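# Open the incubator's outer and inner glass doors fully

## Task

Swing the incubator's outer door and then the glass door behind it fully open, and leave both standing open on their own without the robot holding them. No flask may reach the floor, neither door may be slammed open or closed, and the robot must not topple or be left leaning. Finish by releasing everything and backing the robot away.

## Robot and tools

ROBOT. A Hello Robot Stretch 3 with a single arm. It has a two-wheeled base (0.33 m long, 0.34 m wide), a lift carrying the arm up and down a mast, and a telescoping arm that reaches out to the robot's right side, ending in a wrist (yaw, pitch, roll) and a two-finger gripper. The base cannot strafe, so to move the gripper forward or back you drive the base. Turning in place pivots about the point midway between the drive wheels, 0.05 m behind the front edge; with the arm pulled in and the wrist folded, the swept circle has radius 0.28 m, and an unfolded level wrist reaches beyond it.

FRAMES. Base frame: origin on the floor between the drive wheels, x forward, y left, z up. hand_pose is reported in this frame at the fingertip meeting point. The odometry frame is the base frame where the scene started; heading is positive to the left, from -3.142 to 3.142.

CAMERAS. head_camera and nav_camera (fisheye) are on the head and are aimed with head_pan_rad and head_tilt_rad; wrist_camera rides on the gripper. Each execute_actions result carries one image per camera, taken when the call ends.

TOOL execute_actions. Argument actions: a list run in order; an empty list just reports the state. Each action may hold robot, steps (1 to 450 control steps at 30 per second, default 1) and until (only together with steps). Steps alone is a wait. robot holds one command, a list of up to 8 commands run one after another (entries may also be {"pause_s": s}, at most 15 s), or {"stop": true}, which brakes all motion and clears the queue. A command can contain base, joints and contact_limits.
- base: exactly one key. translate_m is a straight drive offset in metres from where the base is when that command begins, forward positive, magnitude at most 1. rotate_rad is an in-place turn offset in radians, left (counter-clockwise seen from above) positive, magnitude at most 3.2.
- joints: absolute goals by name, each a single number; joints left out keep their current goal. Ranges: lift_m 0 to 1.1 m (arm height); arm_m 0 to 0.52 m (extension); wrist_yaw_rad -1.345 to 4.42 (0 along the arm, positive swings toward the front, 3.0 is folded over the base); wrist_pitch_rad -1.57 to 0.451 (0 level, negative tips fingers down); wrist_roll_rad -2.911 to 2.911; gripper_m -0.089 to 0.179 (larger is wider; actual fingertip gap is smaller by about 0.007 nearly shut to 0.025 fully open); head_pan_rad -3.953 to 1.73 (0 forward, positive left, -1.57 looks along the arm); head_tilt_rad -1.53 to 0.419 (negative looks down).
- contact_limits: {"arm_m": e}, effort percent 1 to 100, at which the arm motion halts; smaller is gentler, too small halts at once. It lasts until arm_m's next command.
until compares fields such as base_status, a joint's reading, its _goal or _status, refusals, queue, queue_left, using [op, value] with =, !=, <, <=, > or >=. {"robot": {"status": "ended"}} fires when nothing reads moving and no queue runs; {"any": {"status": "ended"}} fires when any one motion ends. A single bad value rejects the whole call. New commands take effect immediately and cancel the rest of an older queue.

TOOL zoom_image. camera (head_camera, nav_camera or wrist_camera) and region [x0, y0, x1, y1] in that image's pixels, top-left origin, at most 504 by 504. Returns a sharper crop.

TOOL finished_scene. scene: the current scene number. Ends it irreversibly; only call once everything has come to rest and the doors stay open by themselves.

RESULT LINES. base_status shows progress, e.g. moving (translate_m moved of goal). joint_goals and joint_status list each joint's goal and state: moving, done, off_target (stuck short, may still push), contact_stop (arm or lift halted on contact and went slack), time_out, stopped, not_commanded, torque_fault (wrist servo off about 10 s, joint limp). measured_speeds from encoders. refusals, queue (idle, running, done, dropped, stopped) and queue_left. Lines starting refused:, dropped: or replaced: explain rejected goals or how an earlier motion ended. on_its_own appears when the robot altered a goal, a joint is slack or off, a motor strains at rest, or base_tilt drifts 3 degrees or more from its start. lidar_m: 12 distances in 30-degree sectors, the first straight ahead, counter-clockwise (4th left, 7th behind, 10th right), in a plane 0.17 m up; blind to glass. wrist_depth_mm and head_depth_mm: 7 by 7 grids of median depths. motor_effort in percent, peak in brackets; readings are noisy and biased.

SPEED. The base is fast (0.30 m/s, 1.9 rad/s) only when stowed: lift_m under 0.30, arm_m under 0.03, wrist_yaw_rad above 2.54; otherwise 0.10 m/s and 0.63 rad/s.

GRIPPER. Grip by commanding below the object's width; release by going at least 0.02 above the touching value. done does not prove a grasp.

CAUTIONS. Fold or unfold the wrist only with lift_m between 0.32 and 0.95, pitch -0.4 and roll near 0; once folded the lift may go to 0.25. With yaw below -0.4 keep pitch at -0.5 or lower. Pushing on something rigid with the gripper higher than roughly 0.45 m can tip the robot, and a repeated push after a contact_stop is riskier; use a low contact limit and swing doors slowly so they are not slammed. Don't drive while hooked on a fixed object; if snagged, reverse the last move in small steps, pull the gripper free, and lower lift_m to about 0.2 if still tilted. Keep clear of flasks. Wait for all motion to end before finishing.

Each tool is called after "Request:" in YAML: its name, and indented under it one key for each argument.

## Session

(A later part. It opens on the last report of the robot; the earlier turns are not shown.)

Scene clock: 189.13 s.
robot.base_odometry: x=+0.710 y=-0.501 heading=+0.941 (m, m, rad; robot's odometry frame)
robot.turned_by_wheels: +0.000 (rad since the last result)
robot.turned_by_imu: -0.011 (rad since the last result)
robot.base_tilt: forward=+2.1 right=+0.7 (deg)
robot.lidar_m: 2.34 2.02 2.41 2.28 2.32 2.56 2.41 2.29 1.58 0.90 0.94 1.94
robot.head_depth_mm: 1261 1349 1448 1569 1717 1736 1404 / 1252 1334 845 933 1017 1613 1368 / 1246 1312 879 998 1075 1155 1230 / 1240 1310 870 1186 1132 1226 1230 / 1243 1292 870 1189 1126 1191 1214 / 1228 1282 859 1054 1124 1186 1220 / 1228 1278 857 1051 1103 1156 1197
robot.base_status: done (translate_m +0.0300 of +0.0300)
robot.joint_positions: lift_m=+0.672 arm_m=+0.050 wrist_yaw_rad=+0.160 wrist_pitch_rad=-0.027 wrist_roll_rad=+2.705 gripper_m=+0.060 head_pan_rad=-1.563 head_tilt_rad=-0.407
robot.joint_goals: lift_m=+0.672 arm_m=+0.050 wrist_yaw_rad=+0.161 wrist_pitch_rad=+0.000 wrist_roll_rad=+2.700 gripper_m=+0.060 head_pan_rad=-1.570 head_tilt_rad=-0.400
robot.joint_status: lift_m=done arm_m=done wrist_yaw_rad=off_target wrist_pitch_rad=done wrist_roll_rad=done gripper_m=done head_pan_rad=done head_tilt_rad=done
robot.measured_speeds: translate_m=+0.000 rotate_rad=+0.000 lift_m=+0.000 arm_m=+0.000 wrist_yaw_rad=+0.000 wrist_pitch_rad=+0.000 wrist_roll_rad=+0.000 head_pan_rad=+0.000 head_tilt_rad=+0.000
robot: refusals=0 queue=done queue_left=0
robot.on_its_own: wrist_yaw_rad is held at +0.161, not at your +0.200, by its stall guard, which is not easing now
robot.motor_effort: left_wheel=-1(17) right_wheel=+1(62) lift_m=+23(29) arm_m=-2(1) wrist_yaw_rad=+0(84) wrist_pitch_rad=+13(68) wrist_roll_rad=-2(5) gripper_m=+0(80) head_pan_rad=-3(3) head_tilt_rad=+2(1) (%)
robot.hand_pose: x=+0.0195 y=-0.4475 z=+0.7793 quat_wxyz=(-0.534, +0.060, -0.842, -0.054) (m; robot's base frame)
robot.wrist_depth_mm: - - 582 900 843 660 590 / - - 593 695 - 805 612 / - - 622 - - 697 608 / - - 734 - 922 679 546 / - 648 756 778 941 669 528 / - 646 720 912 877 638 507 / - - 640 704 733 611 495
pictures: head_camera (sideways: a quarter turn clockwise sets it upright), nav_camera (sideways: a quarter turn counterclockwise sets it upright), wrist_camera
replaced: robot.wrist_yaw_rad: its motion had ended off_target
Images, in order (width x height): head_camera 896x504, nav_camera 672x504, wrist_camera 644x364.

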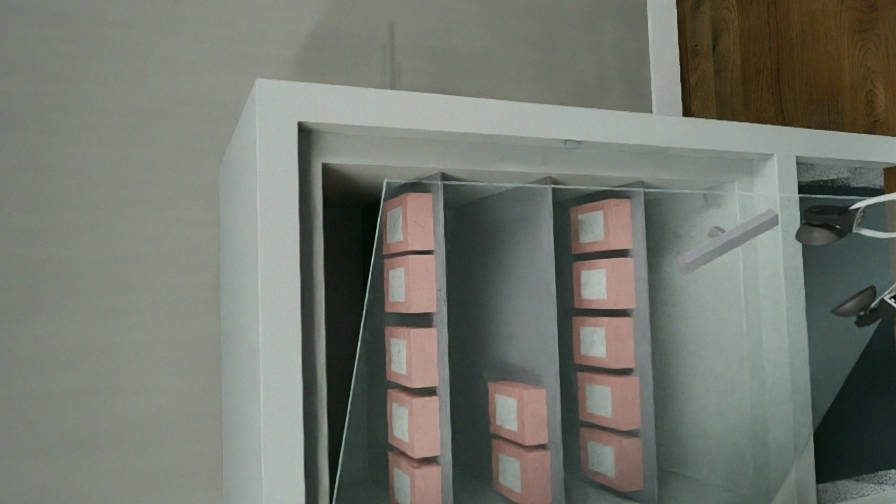

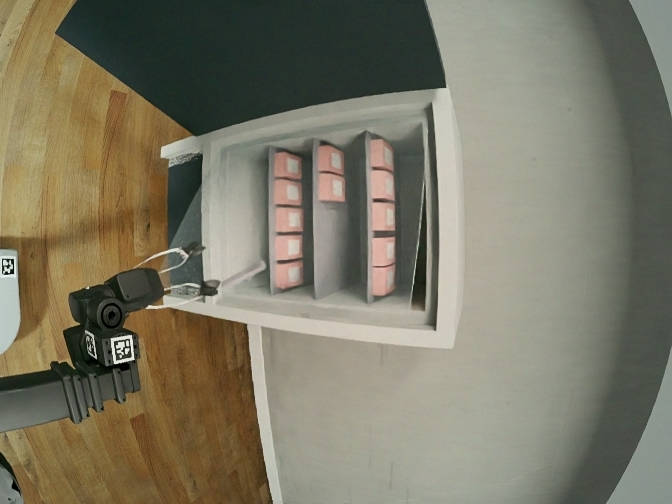

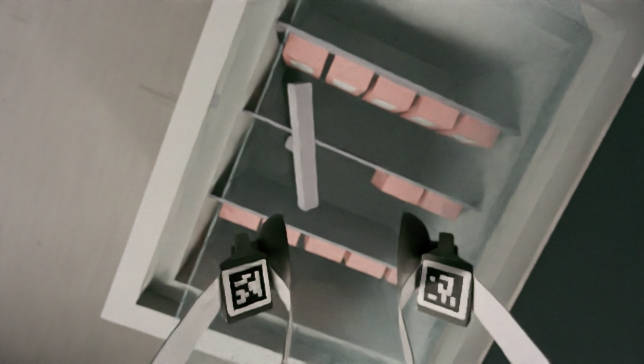

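Request:
execute_actions:
  actions:
    - {"robot":[{"base":{"translate_m":-0.15},"joints":{"wrist_yaw_rad":0,"gripper_m":0,"wrist_roll_rad":1.57,"lift_m":0.55}},{"joints":{"arm_m":0.33},"contact_limits":{"arm_m":10}},{"base":{"translate_m":0.12}}],"steps":300,"until":{"robot":{"status":"ended"}}}

Scene clock: 197.40 s.
robot.base_odometry: x=+0.693 y=-0.525 heading=+0.940 (m, m, rad; robot's odometry frame)
robot.turned_by_wheels: -0.001 (rad since the last result)
robot.turned_by_imu: -0.014 (rad since the last result)
robot.base_tilt: forward=+2.0 right=+0.7 (deg)
robot.lidar_m: 2.37 2.04 2.42 2.28 2.32 2.54 2.38 2.33 1.59 0.89 0.94 1.92
robot.head_depth_mm: 1272 1368 1453 1592 1726 1735 1406 / 1265 1352 1417 1554 1700 1734 1471 / 1252 1322 880 940 1020 1095 - / 1254 1310 874 1180 1140 1230 1227 / 1238 1296 870 1189 1124 1189 1222 / 1226 1287 864 1052 1124 1191 1216 / 1217 1277 853 1052 1100 1189 1187
robot.base_status: done (translate_m +0.1199 of +0.1200)
robot.joint_positions: lift_m=+0.550 arm_m=+0.330 wrist_yaw_rad=-0.041 wrist_pitch_rad=-0.026 wrist_roll_rad=+1.575 gripper_m=+0.000 head_pan_rad=-1.563 head_tilt_rad=-0.407
robot.joint_goals: lift_m=+0.550 arm_m=+0.330 wrist_yaw_rad=+0.000 wrist_pitch_rad=+0.000 wrist_roll_rad=+1.570 gripper_m=+0.000 head_pan_rad=-1.570 head_tilt_rad=-0.400
robot.joint_status: lift_m=done arm_m=done wrist_yaw_rad=done wrist_pitch_rad=done wrist_roll_rad=done gripper_m=done head_pan_rad=done head_tilt_rad=done
robot.measured_speeds: translate_m=+0.000 rotate_rad=+0.000 lift_m=+0.000 arm_m=+0.000 wrist_yaw_rad=+0.000 wrist_pitch_rad=+0.000 wrist_roll_rad=+0.000 head_pan_rad=+0.000 head_tilt_rad=+0.000
robot: refusals=0 queue=done queue_left=0
robot.on_its_own: right_wheel is at rest, and its effort (+55) is outside its rest range (-18 to +18); wrist_yaw_rad is at rest, and its effort (+37) is outside its rest range (-12 to +12)
robot.motor_effort: left_wheel=-16(19) right_wheel=+55(56) lift_m=+17(25) arm_m=+2(3) wrist_yaw_rad=+37(43) wrist_pitch_rad=+13(13) wrist_roll_rad=-2(6) gripper_m=-3(80) head_pan_rad=-3(2) head_tilt_rad=+2(2) (%)
robot.contact_limits: arm_m 10 (drawing in: default 15, maximum 24; extending or still: default 21, maximum 34)
robot.hand_pose: x=-0.0318 y=-0.7300 z=+0.6578 quat_wxyz=(-0.002, -0.020, -1.000, -0.013) (m; robot's base frame)
robot.wrist_depth_mm: 929 927 927 925 911 926 806 / 927 940 314 313 316 311 311 / 320 317 321 356 361 364 354 / 486 428 628 809 658 474 361 / 530 453 763 778 819 520 361 / 526 448 751 - 823 528 364 / 528 480 669 834 439 524 368
pictures: head_camera (sideways: a quarter turn clockwise sets it upright), nav_camera (sideways: a quarter turn counterclockwise sets it upright), wrist_camera
Images, in order (width x height): head_camera 896x504, nav_camera 672x504, wrist_camera 644x364.

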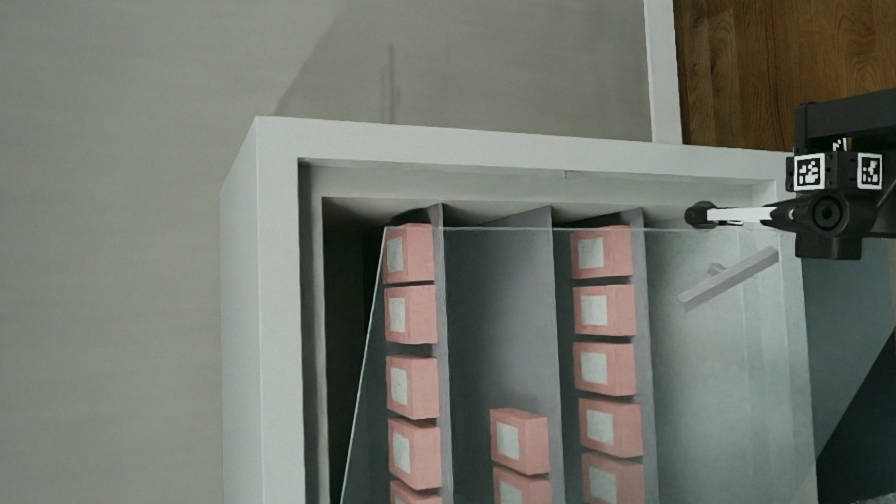

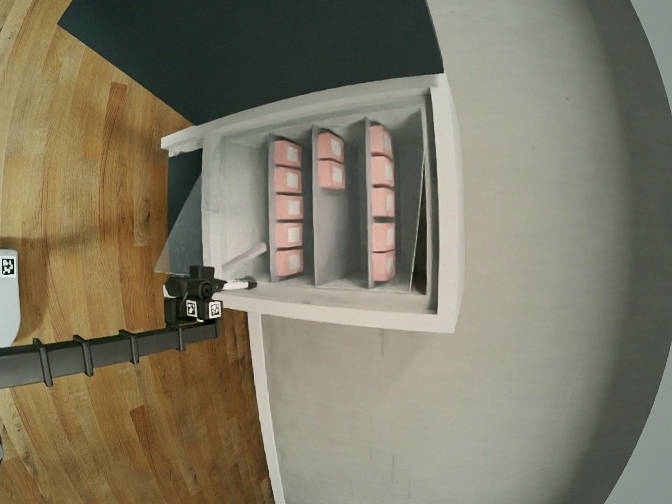

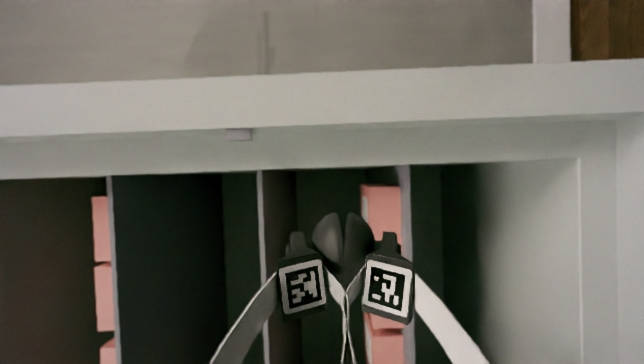

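Request:
execute_actions:
  actions:
    - {"robot":{"base":{"translate_m":-0.06}},"steps":40}
    - {"robot":{"joints":{"wrist_yaw_rad":0.6}},"steps":50}
    - {"robot":{"joints":{"arm_m":0.15},"contact_limits":{"arm_m":15}},"steps":90,"until":{"robot":{"status":"ended"}}}

Scene clock: 203.43 s.
robot.base_odometry: x=+0.657 y=-0.573 heading=+0.941 (m, m, rad; robot's odometry frame)
robot.turned_by_wheels: +0.002 (rad since the last result)
robot.turned_by_imu: -0.008 (rad since the last result)
robot.base_tilt: forward=+2.1 right=+0.7 (deg)
robot.lidar_m: 2.44 2.10 2.42 2.27 2.31 2.48 2.32 2.35 1.59 0.89 0.94 1.92
robot.head_depth_mm: 1286 1385 1472 1597 1740 1746 1405 / 1267 1368 1453 1576 1713 1732 1394 / 1260 1351 857 927 1653 1634 1331 / 1253 1304 882 1008 1105 1160 1242 / 1238 1291 875 1184 1137 1227 1229 / 1232 1291 865 1169 1127 1189 1205 / 1225 1283 860 1051 1108 1188 1132
robot.base_status: done (translate_m -0.0600 of -0.0600)
robot.joint_positions: lift_m=+0.550 arm_m=+0.150 wrist_yaw_rad=+0.599 wrist_pitch_rad=-0.026 wrist_roll_rad=+1.570 gripper_m=+0.000 head_pan_rad=-1.563 head_tilt_rad=-0.406
robot.joint_goals: lift_m=+0.550 arm_m=+0.150 wrist_yaw_rad=+0.600 wrist_pitch_rad=+0.000 wrist_roll_rad=+1.570 gripper_m=+0.000 head_pan_rad=-1.570 head_tilt_rad=-0.400
robot.joint_status: lift_m=done arm_m=done wrist_yaw_rad=off_target wrist_pitch_rad=done wrist_roll_rad=done gripper_m=done head_pan_rad=done head_tilt_rad=done
robot.measured_speeds: translate_m=+0.000 rotate_rad=+0.000 lift_m=+0.000 arm_m=+0.000 wrist_yaw_rad=+0.000 wrist_pitch_rad=+0.000 wrist_roll_rad=+0.000 head_pan_rad=+0.000 head_tilt_rad=+0.000
robot: refusals=0 queue=done queue_left=0
robot.motor_effort: left_wheel=+0(16) right_wheel=+0(55) lift_m=+19(19) arm_m=-2(6) wrist_yaw_rad=+0(38) wrist_pitch_rad=+13(15) wrist_roll_rad=+0(4) gripper_m=-3(3) head_pan_rad=-2(3) head_tilt_rad=+2(1) (%)
robot.contact_limits: arm_m 15 (drawing in: default 15, maximum 24; extending or still: default 21, maximum 34)
robot.hand_pose: x=+0.1227 y=-0.5063 z=+0.6578 quat_wxyz=(+0.005, +0.295, -0.955, -0.013) (m; robot's base frame)
robot.wrist_depth_mm: 549 603 808 903 868 505 479 / 553 688 932 945 896 538 530 / 576 733 799 940 916 583 604 / 658 768 800 794 776 651 664 / - 738 746 738 721 737 731 / - 680 688 - 678 684 819 / - 635 630 627 617 625 827
pictures: head_camera (sideways: a quarter turn clockwise sets it upright), nav_camera (sideways: a quarter turn counterclockwise sets it upright), wrist_camera
Images, in order (width x height): head_camera 896x504, nav_camera 672x504, wrist_camera 644x364.

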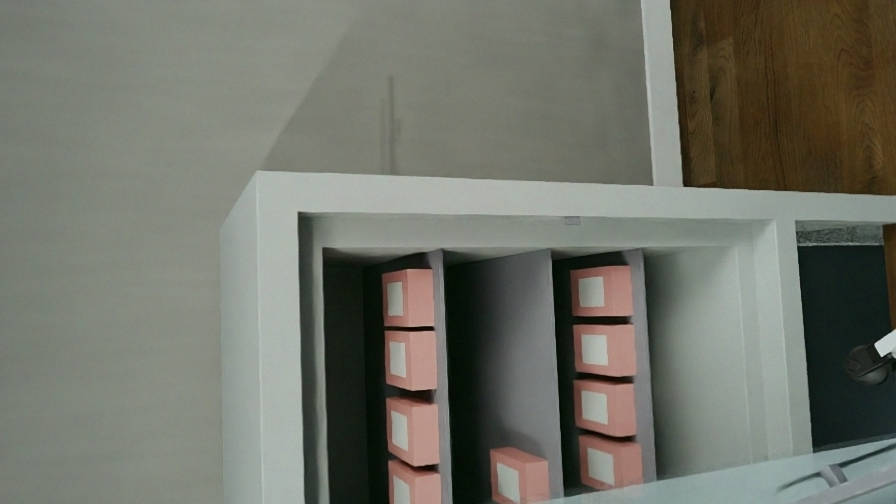

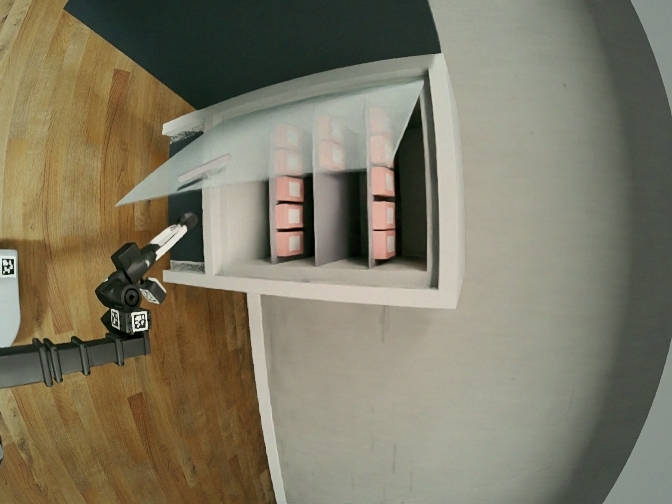

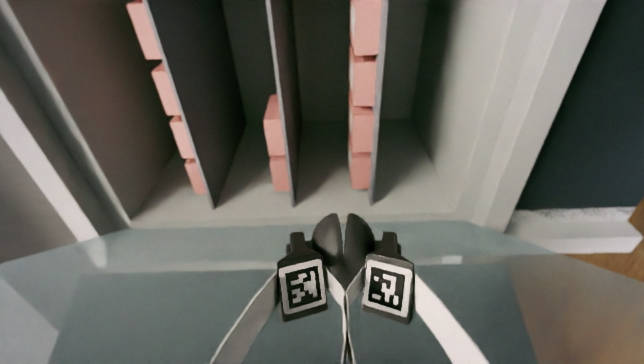

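Request:
execute_actions:
  actions:
    - {"robot":{"joints":{"arm_m":0.22,"head_pan_rad":-1.1,"head_tilt_rad":-0.7},"base":{"translate_m":0.3}},"steps":200,"until":{"robot":{"status":"ended"}}}

Scene clock: 207.77 s.
robot.base_odometry: x=+0.834 y=-0.331 heading=+0.940 (m, m, rad; robot's odometry frame)
robot.turned_by_wheels: -0.001 (rad since the last result)
robot.turned_by_imu: -0.312 (rad since the last result)
robot.base_tilt: forward=+2.0 right=+0.7 (deg)
robot.lidar_m: 2.22 2.19 1.88 2.33 2.31 2.48 2.60 2.56 1.86 0.90 0.87 1.55
robot.head_depth_mm: 706 922 1097 1125 1207 1384 1147 / 704 945 1155 1179 1220 1378 1184 / 706 978 1149 1193 1220 1349 1188 / 707 1108 1057 1173 1245 1378 1191 / 711 989 1053 1160 1240 1373 1195 / 715 830 917 1019 1099 1352 1186 / 687 725 773 833 903 982 1182
robot.base_status: done (translate_m +0.2999 of +0.3000)
robot.joint_positions: lift_m=+0.550 arm_m=+0.219 wrist_yaw_rad=+0.601 wrist_pitch_rad=-0.029 wrist_roll_rad=+1.575 gripper_m=+0.000 head_pan_rad=-1.106 head_tilt_rad=-0.694
robot.joint_goals: lift_m=+0.550 arm_m=+0.220 wrist_yaw_rad=+0.600 wrist_pitch_rad=+0.000 wrist_roll_rad=+1.570 gripper_m=+0.000 head_pan_rad=-1.100 head_tilt_rad=-0.700
robot.joint_status: lift_m=done arm_m=done wrist_yaw_rad=off_target wrist_pitch_rad=done wrist_roll_rad=done gripper_m=done head_pan_rad=done head_tilt_rad=done
robot.measured_speeds: translate_m=+0.000 rotate_rad=+0.000 lift_m=+0.000 arm_m=+0.000 wrist_yaw_rad=+0.000 wrist_pitch_rad=+0.000 wrist_roll_rad=+0.000 head_pan_rad=+0.000 head_tilt_rad=+0.000
robot: refusals=0 queue=done queue_left=0
robot.on_its_own: right_wheel is at rest, and its effort (+37) is outside its rest range (-18 to +18)
robot.motor_effort: left_wheel=-7(12) right_wheel=+37(41) lift_m=+19(19) arm_m=+5(6) wrist_yaw_rad=-2(27) wrist_pitch_rad=+15(19) wrist_roll_rad=-2(3) gripper_m=-3(3) head_pan_rad=+3(24) head_tilt_rad=-2(19) (%)
robot.hand_pose: x=+0.1231 y=-0.5750 z=+0.6570 quat_wxyz=(+0.003, +0.296, -0.955, -0.015) (m; robot's base frame)
robot.wrist_depth_mm: 543 507 749 827 764 493 380 / 549 545 836 858 782 500 396 / 548 588 793 908 774 504 421 / 536 644 802 944 797 508 453 / 540 682 774 784 787 532 503 / 556 647 650 - 660 554 539 / 566 585 582 575 557 551 545
pictures: head_camera (sideways: a quarter turn clockwise sets it upright), nav_camera (sideways: a quarter turn counterclockwise sets it upright), wrist_camera
Images, in order (width x height): head_camera 896x504, nav_camera 672x504, wrist_camera 644x364.

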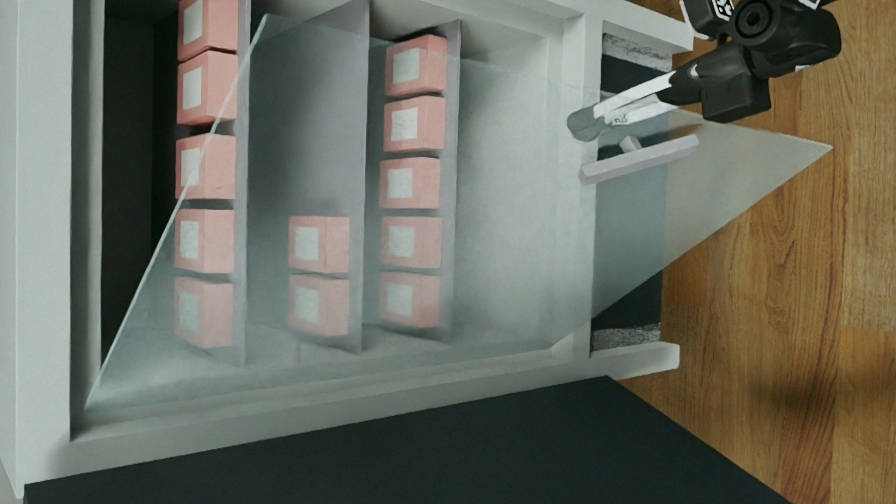

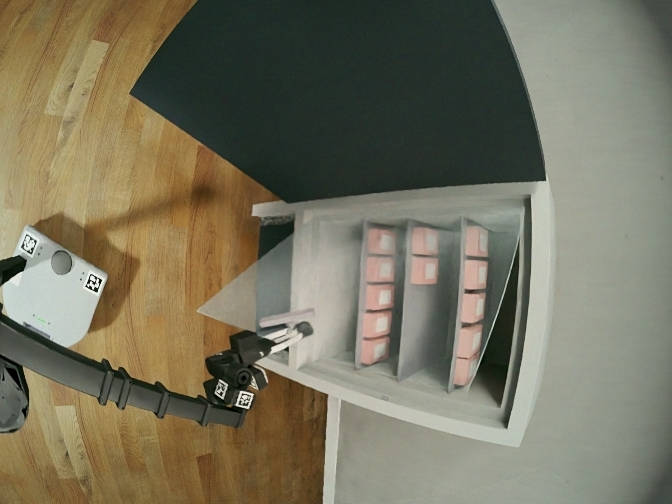

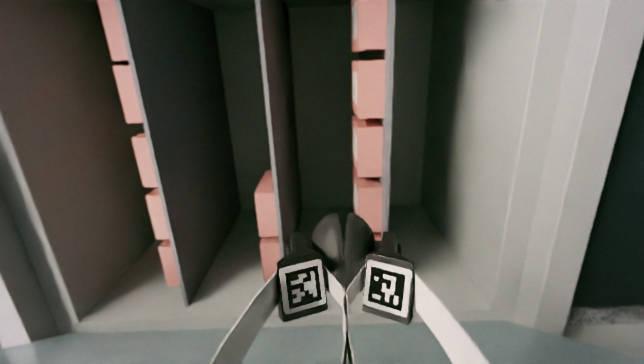

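Request:
execute_actions:
  actions:
    - {"robot":{"base":{"translate_m":-0.06}},"steps":40}
    - {"robot":{"joints":{"arm_m":0.03},"contact_limits":{"arm_m":15}},"steps":70}
    - {"robot":{"joints":{"wrist_yaw_rad":1.1}},"steps":50}

Scene clock: 213.43 s.
robot.base_odometry: x=+0.799 y=-0.380 heading=+0.941 (m, m, rad; robot's odometry frame)
robot.turned_by_wheels: +0.001 (rad since the last result)
robot.turned_by_imu: +0.001 (rad since the last result)
robot.base_tilt: forward=+2.1 right=+0.8 (deg)
robot.lidar_m: 2.27 1.94 1.93 2.28 2.29 2.47 2.54 2.50 1.88 0.92 0.91 0.92
robot.head_depth_mm: 702 967 1023 1083 1230 1382 1186 / 702 984 1136 1178 1242 1377 1207 / 708 984 1205 1283 1236 1379 1186 / 712 989 1146 1270 1245 1375 1207 / 713 991 1111 1281 1251 1366 1172 / 720 921 1011 1108 1225 1356 1192 / 722 818 870 928 995 1318 1183
robot.base_status: done (translate_m -0.0600 of -0.0600)
robot.joint_positions: lift_m=+0.550 arm_m=+0.030 wrist_yaw_rad=+1.098 wrist_pitch_rad=-0.025 wrist_roll_rad=+1.575 gripper_m=+0.000 head_pan_rad=-1.106 head_tilt_rad=-0.694
robot.joint_goals: lift_m=+0.550 arm_m=+0.030 wrist_yaw_rad=+1.100 wrist_pitch_rad=+0.000 wrist_roll_rad=+1.570 gripper_m=+0.000 head_pan_rad=-1.100 head_tilt_rad=-0.700
robot.joint_status: lift_m=done arm_m=done wrist_yaw_rad=done wrist_pitch_rad=done wrist_roll_rad=done gripper_m=done head_pan_rad=done head_tilt_rad=done
robot.measured_speeds: translate_m=+0.000 rotate_rad=+0.000 lift_m=+0.000 arm_m=+0.000 wrist_yaw_rad=+0.000 wrist_pitch_rad=+0.000 wrist_roll_rad=+0.000 head_pan_rad=+0.000 head_tilt_rad=+0.000
robot: refusals=0 queue=done queue_left=0
robot.motor_effort: left_wheel=+1(9) right_wheel=-3(37) lift_m=+19(19) arm_m=-2(6) wrist_yaw_rad=+2(9) wrist_pitch_rad=+12(14) wrist_roll_rad=-2(3) gripper_m=-2(3) head_pan_rad=+2(3) head_tilt_rad=-3(3) (%)
robot.contact_limits: arm_m 15 (drawing in: default 15, maximum 24; extending or still: default 21, maximum 34)
robot.hand_pose: x=+0.2062 y=-0.2916 z=+0.6582 quat_wxyz=(+0.005, +0.522, -0.853, -0.012) (m; robot's base frame)
robot.wrist_depth_mm: 617 733 740 718 745 629 642 / - 699 705 686 690 681 700 / - 653 645 638 630 636 811 / 629 609 603 592 596 595 827 / 592 576 574 579 569 557 828 / 552 541 533 - 530 525 800 / 523 517 520 513 507 501 748
pictures: head_camera (sideways: a quarter turn clockwise sets it upright), nav_camera (sideways: a quarter turn counterclockwise sets it upright), wrist_camera
Images, in order (width x height): head_camera 896x504, nav_camera 672x504, wrist_camera 644x364.

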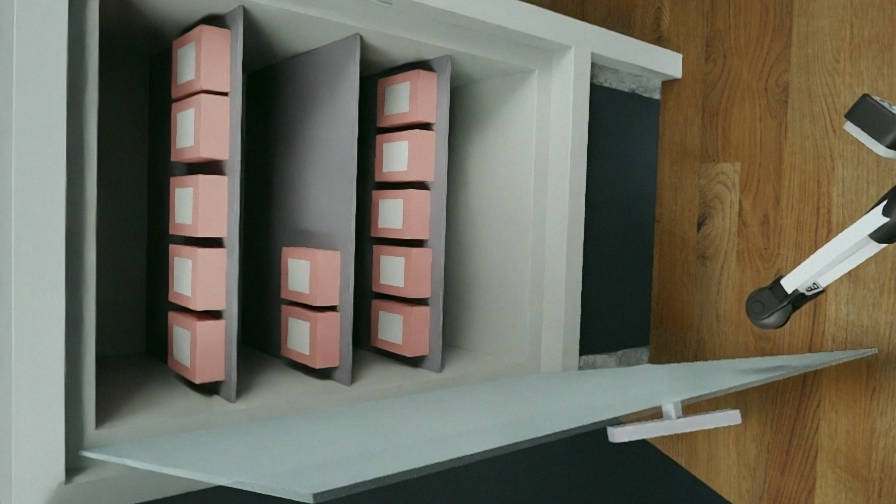

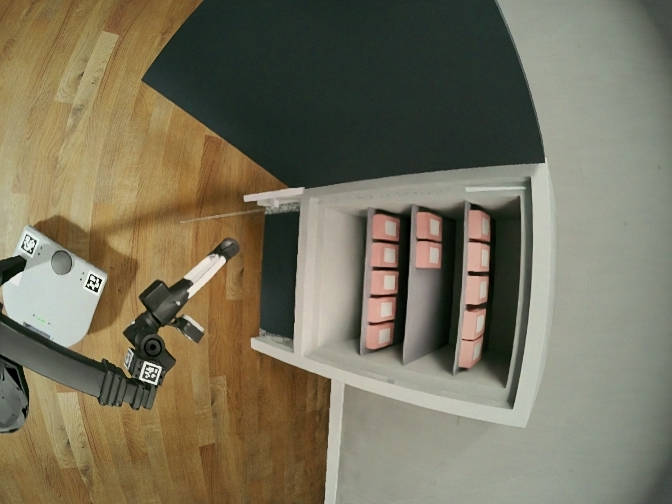

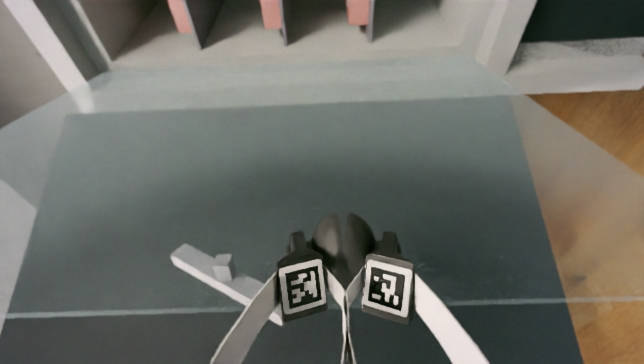

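Near 85–90°. Nudge further gently.

Request:
execute_actions:
  actions:
    - {"robot":{"base":{"translate_m":0.07}},"steps":60}
    - {"robot":{"base":{"translate_m":0.05}},"steps":60}

Scene clock: 217.63 s.
robot.base_odometry: x=+0.869 y=-0.283 heading=+0.941 (m, m, rad; robot's odometry frame)
robot.turned_by_wheels: +0.000 (rad since the last result)
robot.turned_by_imu: +0.000 (rad since the last result)
robot.base_tilt: forward=+1.6 right=+1.0 (deg)
robot.lidar_m: 2.16 2.14 1.84 2.36 2.33 2.52 2.66 2.62 1.82 0.87 0.83 1.52
robot.head_depth_mm: 701 925 1096 1135 1194 1340 1186 / 701 928 1099 1134 1207 1354 1206 / 699 924 1094 1182 1206 1366 1193 / 702 920 1059 1174 1206 1381 1214 / 704 880 947 1094 1192 1356 1162 / 677 747 808 874 966 1130 1182 / 613 633 681 734 796 835 1124
robot.base_status: moving (translate_m +0.0500 of +0.0500)
robot.joint_positions: lift_m=+0.550 arm_m=+0.030 wrist_yaw_rad=+1.098 wrist_pitch_rad=-0.026 wrist_roll_rad=+1.575 gripper_m=+0.000 head_pan_rad=-1.106 head_tilt_rad=-0.694
robot.joint_goals: lift_m=+0.550 arm_m=+0.030 wrist_yaw_rad=+1.100 wrist_pitch_rad=+0.000 wrist_roll_rad=+1.570 gripper_m=+0.000 head_pan_rad=-1.100 head_tilt_rad=-0.700
robot.joint_status: lift_m=done arm_m=done wrist_yaw_rad=done wrist_pitch_rad=done wrist_roll_rad=done gripper_m=done head_pan_rad=done head_tilt_rad=done
robot.measured_speeds: translate_m=+0.000 rotate_rad=+0.000 lift_m=+0.000 arm_m=+0.000 wrist_yaw_rad=+0.000 wrist_pitch_rad=+0.000 wrist_roll_rad=+0.000 head_pan_rad=+0.000 head_tilt_rad=+0.000
robot: refusals=0 queue=running queue_left=0
robot.motor_effort: left_wheel=+1(3) right_wheel=-4(8) lift_m=+19(19) arm_m=-1(2) wrist_yaw_rad=+2(4) wrist_pitch_rad=+13(13) wrist_roll_rad=-3(2) gripper_m=-3(3) head_pan_rad=+3(3) head_tilt_rad=-2(3) (%)
robot.contact_limits: arm_m 15 (drawing in: default 15, maximum 24; extending or still: default 21, maximum 34)
robot.hand_pose: x=+0.2062 y=-0.2915 z=+0.6579 quat_wxyz=(+0.005, +0.522, -0.853, -0.012) (m; robot's base frame)
robot.wrist_depth_mm: 580 588 581 574 570 568 577 / 559 551 544 532 530 529 804 / 523 515 512 504 499 503 748 / 490 483 478 476 469 465 720 / 458 453 453 453 446 438 441 / 433 430 429 - 422 412 411 / 411 399 398 401 397 391 390
pictures: head_camera (sideways: a quarter turn clockwise sets it upright), nav_camera (sideways: a quarter turn counterclockwise sets it upright), wrist_camera
Images, in order (width x height): head_camera 896x504, nav_camera 672x504, wrist_camera 644x364.

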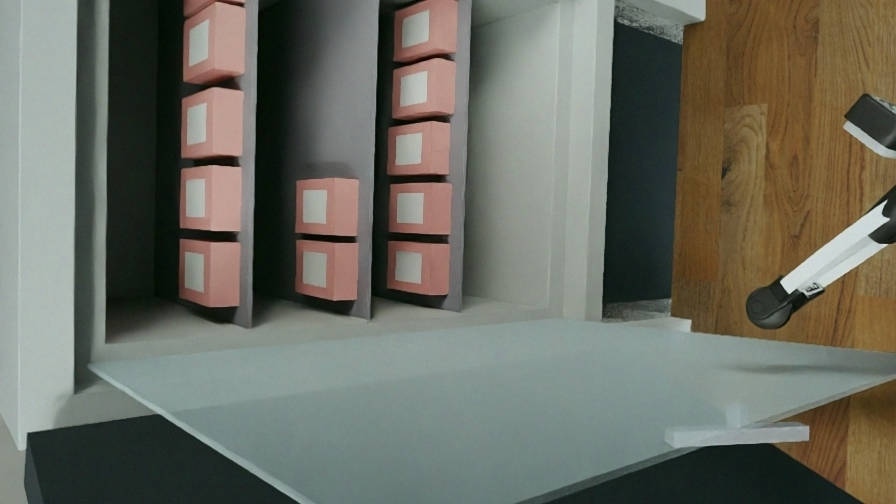

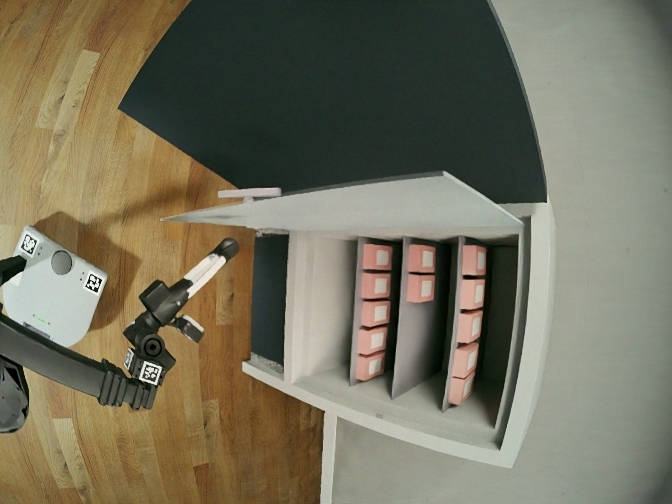

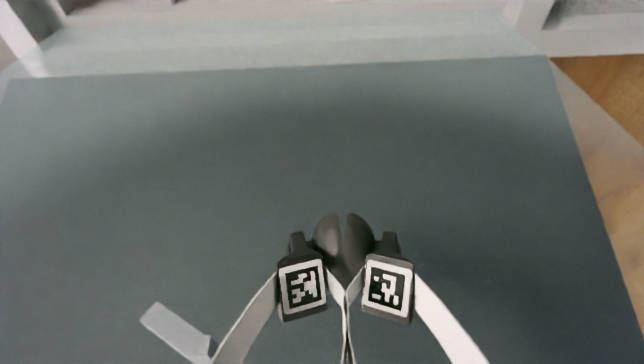

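Request:
execute_actions:
  actions:
    - {"robot":{"base":{"translate_m":0.06}},"steps":60}
    - {"robot":{"joints":{"wrist_yaw_rad":1.4}},"steps":50}

Scene clock: 221.47 s.
robot.base_odometry: x=+0.905 y=-0.234 heading=+0.941 (m, m, rad; robot's odometry frame)
robot.turned_by_wheels: +0.000 (rad since the last result)
robot.turned_by_imu: +0.000 (rad since the last result)
robot.base_tilt: forward=+2.1 right=+0.7 (deg)
robot.lidar_m: 2.11 2.08 1.80 2.38 2.34 2.54 2.71 2.67 1.79 0.85 0.80 1.50
robot.head_depth_mm: 649 926 1050 1130 1171 1329 1185 / 694 921 1096 1131 1165 1345 1190 / 700 923 1026 1139 1180 1345 1211 / 702 922 1012 1123 1195 1346 1182 / 685 756 846 958 1073 1314 1209 / 616 638 693 759 833 930 1152 / 541 549 588 633 686 720 828
robot.base_status: done (translate_m +0.0600 of +0.0600)
robot.joint_positions: lift_m=+0.550 arm_m=+0.030 wrist_yaw_rad=+1.398 wrist_pitch_rad=-0.026 wrist_roll_rad=+1.575 gripper_m=+0.000 head_pan_rad=-1.106 head_tilt_rad=-0.694
robot.joint_goals: lift_m=+0.550 arm_m=+0.030 wrist_yaw_rad=+1.400 wrist_pitch_rad=+0.000 wrist_roll_rad=+1.570 gripper_m=+0.000 head_pan_rad=-1.100 head_tilt_rad=-0.700
robot.joint_status: lift_m=done arm_m=done wrist_yaw_rad=done wrist_pitch_rad=done wrist_roll_rad=done gripper_m=done head_pan_rad=done head_tilt_rad=done
robot.measured_speeds: translate_m=+0.000 rotate_rad=+0.000 lift_m=+0.000 arm_m=+0.000 wrist_yaw_rad=+0.000 wrist_pitch_rad=+0.000 wrist_roll_rad=+0.000 head_pan_rad=+0.000 head_tilt_rad=+0.000
robot: refusals=0 queue=done queue_left=0
robot.motor_effort: left_wheel=+1(4) right_wheel=-2(5) lift_m=+19(19) arm_m=-2(1) wrist_yaw_rad=+2(30) wrist_pitch_rad=+13(12) wrist_roll_rad=-3(2) gripper_m=-3(3) head_pan_rad=+2(2) head_tilt_rad=-3(3) (%)
robot.contact_limits: arm_m 15 (drawing in: default 15, maximum 24; extending or still: default 21, maximum 34)
robot.hand_pose: x=+0.2304 y=-0.2191 z=+0.6579 quat_wxyz=(+0.007, +0.643, -0.765, -0.011) (m; robot's base frame)
robot.wrist_depth_mm: 375 373 369 369 362 363 358 / 367 368 366 362 366 358 357 / 367 365 361 361 359 356 350 / 365 361 359 358 351 350 352 / 357 355 355 351 347 346 344 / 355 353 350 - 345 343 341 / 353 346 346 341 341 341 337
pictures: head_camera (sideways: a quarter turn clockwise sets it upright), nav_camera (sideways: a quarter turn counterclockwise sets it upright), wrist_camera
Images, in order (width x height): head_camera 896x504, nav_camera 672x504, wrist_camera 644x364.

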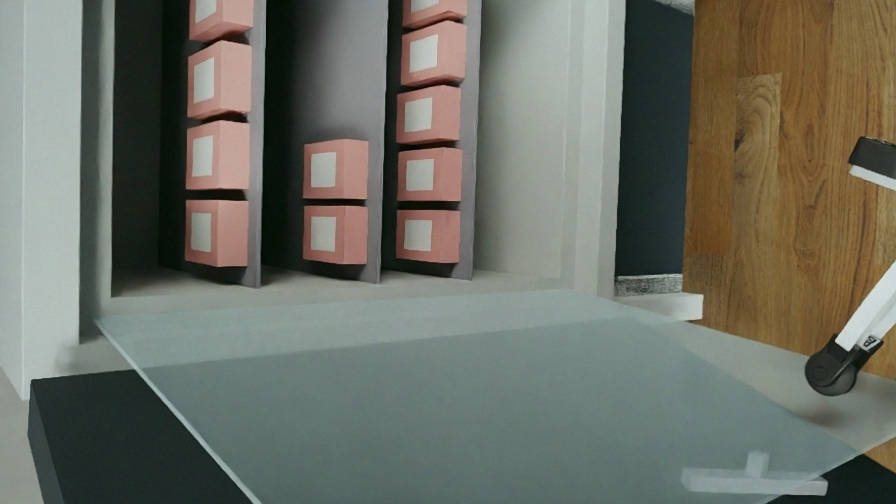

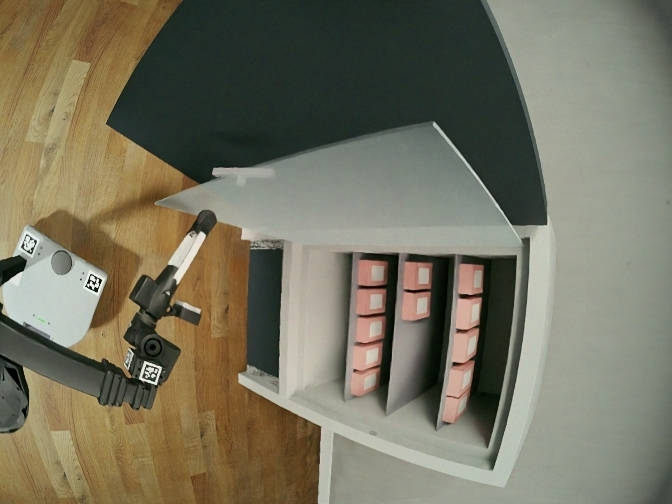

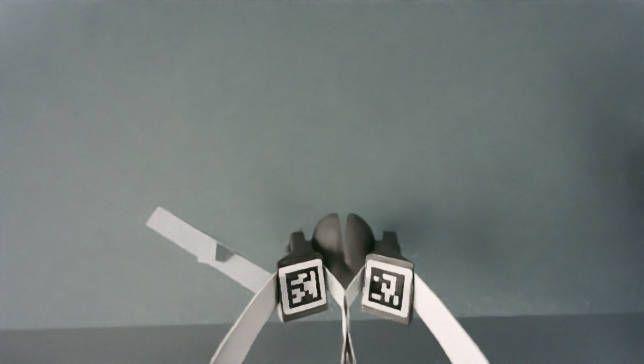

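Request:
execute_actions:
  actions:
    - {"robot":{"base":{"translate_m":0.04}},"steps":45}
    - {"robot":{"joints":{"wrist_yaw_rad":1.6}},"steps":45}

Scene clock: 224.73 s.
robot.base_odometry: x=+0.928 y=-0.202 heading=+0.941 (m, m, rad; robot's odometry frame)
robot.turned_by_wheels: +0.000 (rad since the last result)
robot.turned_by_imu: +0.000 (rad since the last result)
robot.base_tilt: forward=+2.1 right=+0.7 (deg)
robot.lidar_m: 2.07 2.04 1.77 2.39 2.37 2.56 2.75 2.71 1.77 0.83 0.78 1.48
robot.head_depth_mm: 633 1037 1049 1065 1166 1314 1184 / 638 920 1018 1131 1176 1317 1183 / 641 927 977 1136 1165 1335 1191 / 642 856 959 1087 1175 1343 1186 / 636 687 768 842 950 1294 1185 / 551 572 621 679 750 831 1133 / 490 491 528 566 615 648 738
robot.base_status: done (translate_m +0.0400 of +0.0400)
robot.joint_positions: lift_m=+0.550 arm_m=+0.030 wrist_yaw_rad=+1.598 wrist_pitch_rad=-0.026 wrist_roll_rad=+1.575 gripper_m=+0.000 head_pan_rad=-1.106 head_tilt_rad=-0.694
robot.joint_goals: lift_m=+0.550 arm_m=+0.030 wrist_yaw_rad=+1.600 wrist_pitch_rad=+0.000 wrist_roll_rad=+1.570 gripper_m=+0.000 head_pan_rad=-1.100 head_tilt_rad=-0.700
robot.joint_status: lift_m=done arm_m=done wrist_yaw_rad=done wrist_pitch_rad=done wrist_roll_rad=done gripper_m=done head_pan_rad=done head_tilt_rad=done
robot.measured_speeds: translate_m=+0.000 rotate_rad=+0.000 lift_m=+0.000 arm_m=+0.000 wrist_yaw_rad=+0.000 wrist_pitch_rad=+0.000 wrist_roll_rad=+0.000 head_pan_rad=+0.000 head_tilt_rad=+0.000
robot: refusals=0 queue=done queue_left=0
robot.motor_effort: left_wheel=+1(4) right_wheel=-3(6) lift_m=+20(19) arm_m=-2(2) wrist_yaw_rad=+0(3) wrist_pitch_rad=+13(13) wrist_roll_rad=-3(2) gripper_m=-3(3) head_pan_rad=+3(2) head_tilt_rad=-4(3) (%)
robot.contact_limits: arm_m 15 (drawing in: default 15, maximum 24; extending or still: default 21, maximum 34)
robot.hand_pose: x=+0.2341 y=-0.1682 z=+0.6579 quat_wxyz=(+0.008, +0.717, -0.697, -0.011) (m; robot's base frame)
robot.wrist_depth_mm: 287 287 285 286 284 282 281 / 296 295 293 290 290 288 286 / 302 300 297 295 294 294 293 / 307 307 302 304 301 299 298 / 312 313 310 307 306 306 304 / 319 317 317 - 315 313 312 / 328 325 323 323 321 320 321
pictures: head_camera (sideways: a quarter turn clockwise sets it upright), nav_camera (sideways: a quarter turn counterclockwise sets it upright), wrist_camera
Images, in order (width x height): head_camera 896x504, nav_camera 672x504, wrist_camera 644x364.

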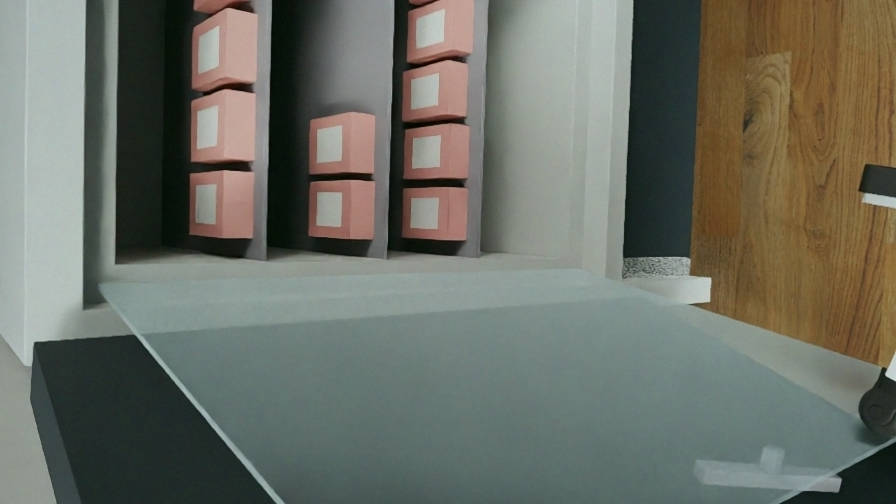

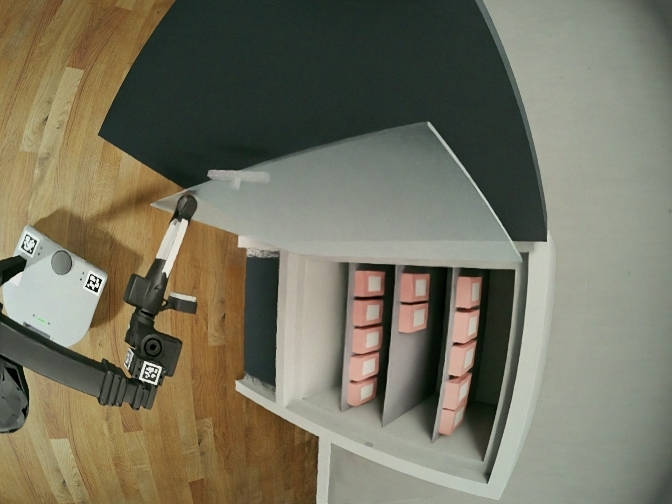

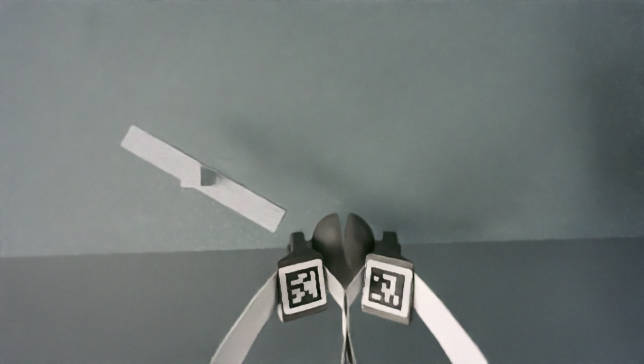

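Request:
execute_actions:
  actions:
    - {"robot":{"joints":{"wrist_yaw_rad":1.25}},"steps":30}
    - {"robot":{"base":{"translate_m":0.13}},"steps":90,"until":{"robot":{"status":"ended"}}}

Scene clock: 228.97 s.
robot.base_odometry: x=+1.005 y=-0.097 heading=+0.941 (m, m, rad; robot's odometry frame)
robot.turned_by_wheels: -0.001 (rad since the last result)
robot.turned_by_imu: -0.170 (rad since the last result)
robot.base_tilt: forward=+2.1 right=+0.7 (deg)
robot.lidar_m: 1.78 1.95 1.72 2.54 2.43 2.48 2.96 2.80 2.02 0.82 0.72 1.36
robot.head_depth_mm: 628 925 1051 1134 1180 1343 1183 / 621 1034 1051 1093 1169 1334 1192 / 612 1036 978 1063 1166 1315 1185 / 608 1038 978 1086 1144 1310 1209 / 605 712 789 882 987 1206 1172 / 566 561 598 641 687 741 806 / 481 454 479 504 534 566 578
robot.base_status: done (translate_m +0.1299 of +0.1300)
robot.joint_positions: lift_m=+0.550 arm_m=+0.030 wrist_yaw_rad=+1.244 wrist_pitch_rad=-0.032 wrist_roll_rad=+1.575 gripper_m=+0.000 head_pan_rad=-1.106 head_tilt_rad=-0.694
robot.joint_goals: lift_m=+0.550 arm_m=+0.030 wrist_yaw_rad=+1.250 wrist_pitch_rad=+0.000 wrist_roll_rad=+1.570 gripper_m=+0.000 head_pan_rad=-1.100 head_tilt_rad=-0.700
robot.joint_status: lift_m=done arm_m=done wrist_yaw_rad=done wrist_pitch_rad=done wrist_roll_rad=done gripper_m=done head_pan_rad=done head_tilt_rad=done
robot.measured_speeds: translate_m=+0.000 rotate_rad=+0.000 lift_m=+0.000 arm_m=+0.000 wrist_yaw_rad=+0.000 wrist_pitch_rad=+0.000 wrist_roll_rad=+0.000 head_pan_rad=+0.000 head_tilt_rad=+0.000
robot: refusals=0 queue=done queue_left=0
robot.on_its_own: right_wheel is at rest, and its effort (+26) is outside its rest range (-18 to +18)
robot.motor_effort: left_wheel=-1(13) right_wheel=+26(48) lift_m=+19(19) arm_m=+1(2) wrist_yaw_rad=+5(17) wrist_pitch_rad=+15(18) wrist_roll_rad=-3(3) gripper_m=-3(2) head_pan_rad=+2(3) head_tilt_rad=-2(3) (%)
robot.contact_limits: arm_m 15 (drawing in: default 15, maximum 24; extending or still: default 21, maximum 34)
robot.hand_pose: x=+0.2205 y=-0.2567 z=+0.6563 quat_wxyz=(+0.008, +0.583, -0.813, -0.014) (m; robot's base frame)
robot.wrist_depth_mm: 379 376 374 366 360 362 355 / 348 347 342 339 335 332 329 / 324 323 318 315 312 310 309 / 301 297 298 293 293 287 286 / 284 279 282 279 276 271 270 / 266 263 262 - 258 256 253 / 253 250 248 246 244 243 241
pictures: head_camera (sideways: a quarter turn clockwise sets it upright), nav_camera (sideways: a quarter turn counterclockwise sets it upright), wrist_camera
Images, in order (width x height): head_camera 896x504, nav_camera 672x504, wrist_camera 644x364.

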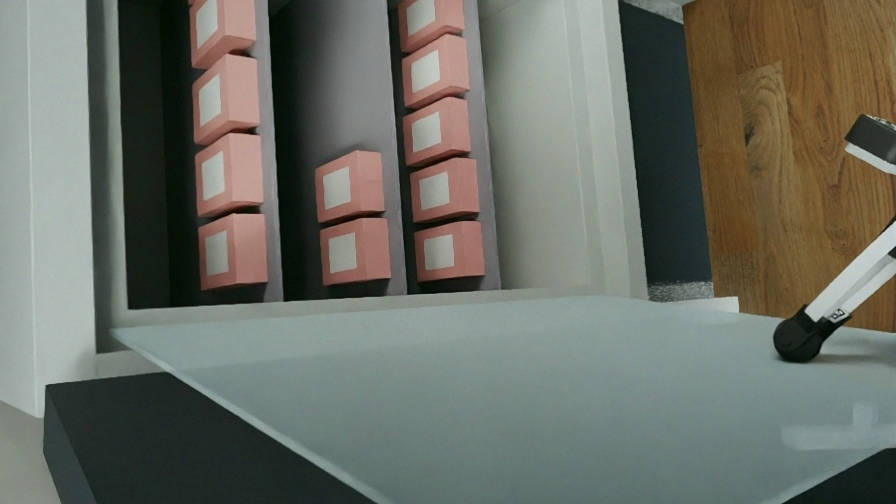

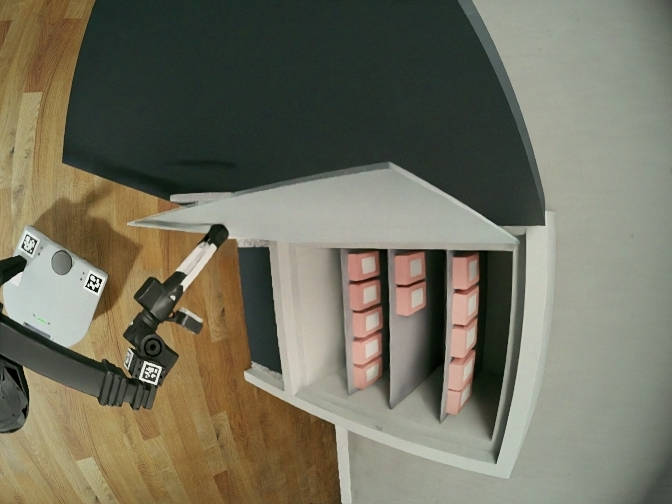

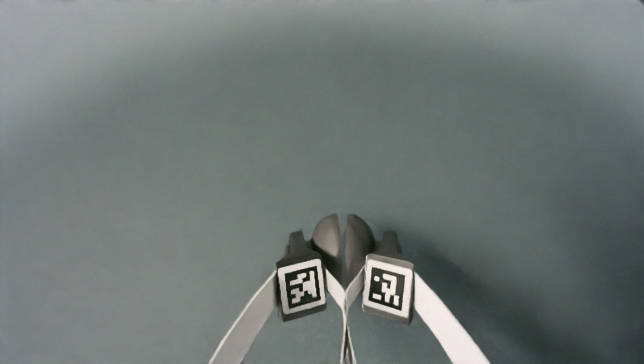

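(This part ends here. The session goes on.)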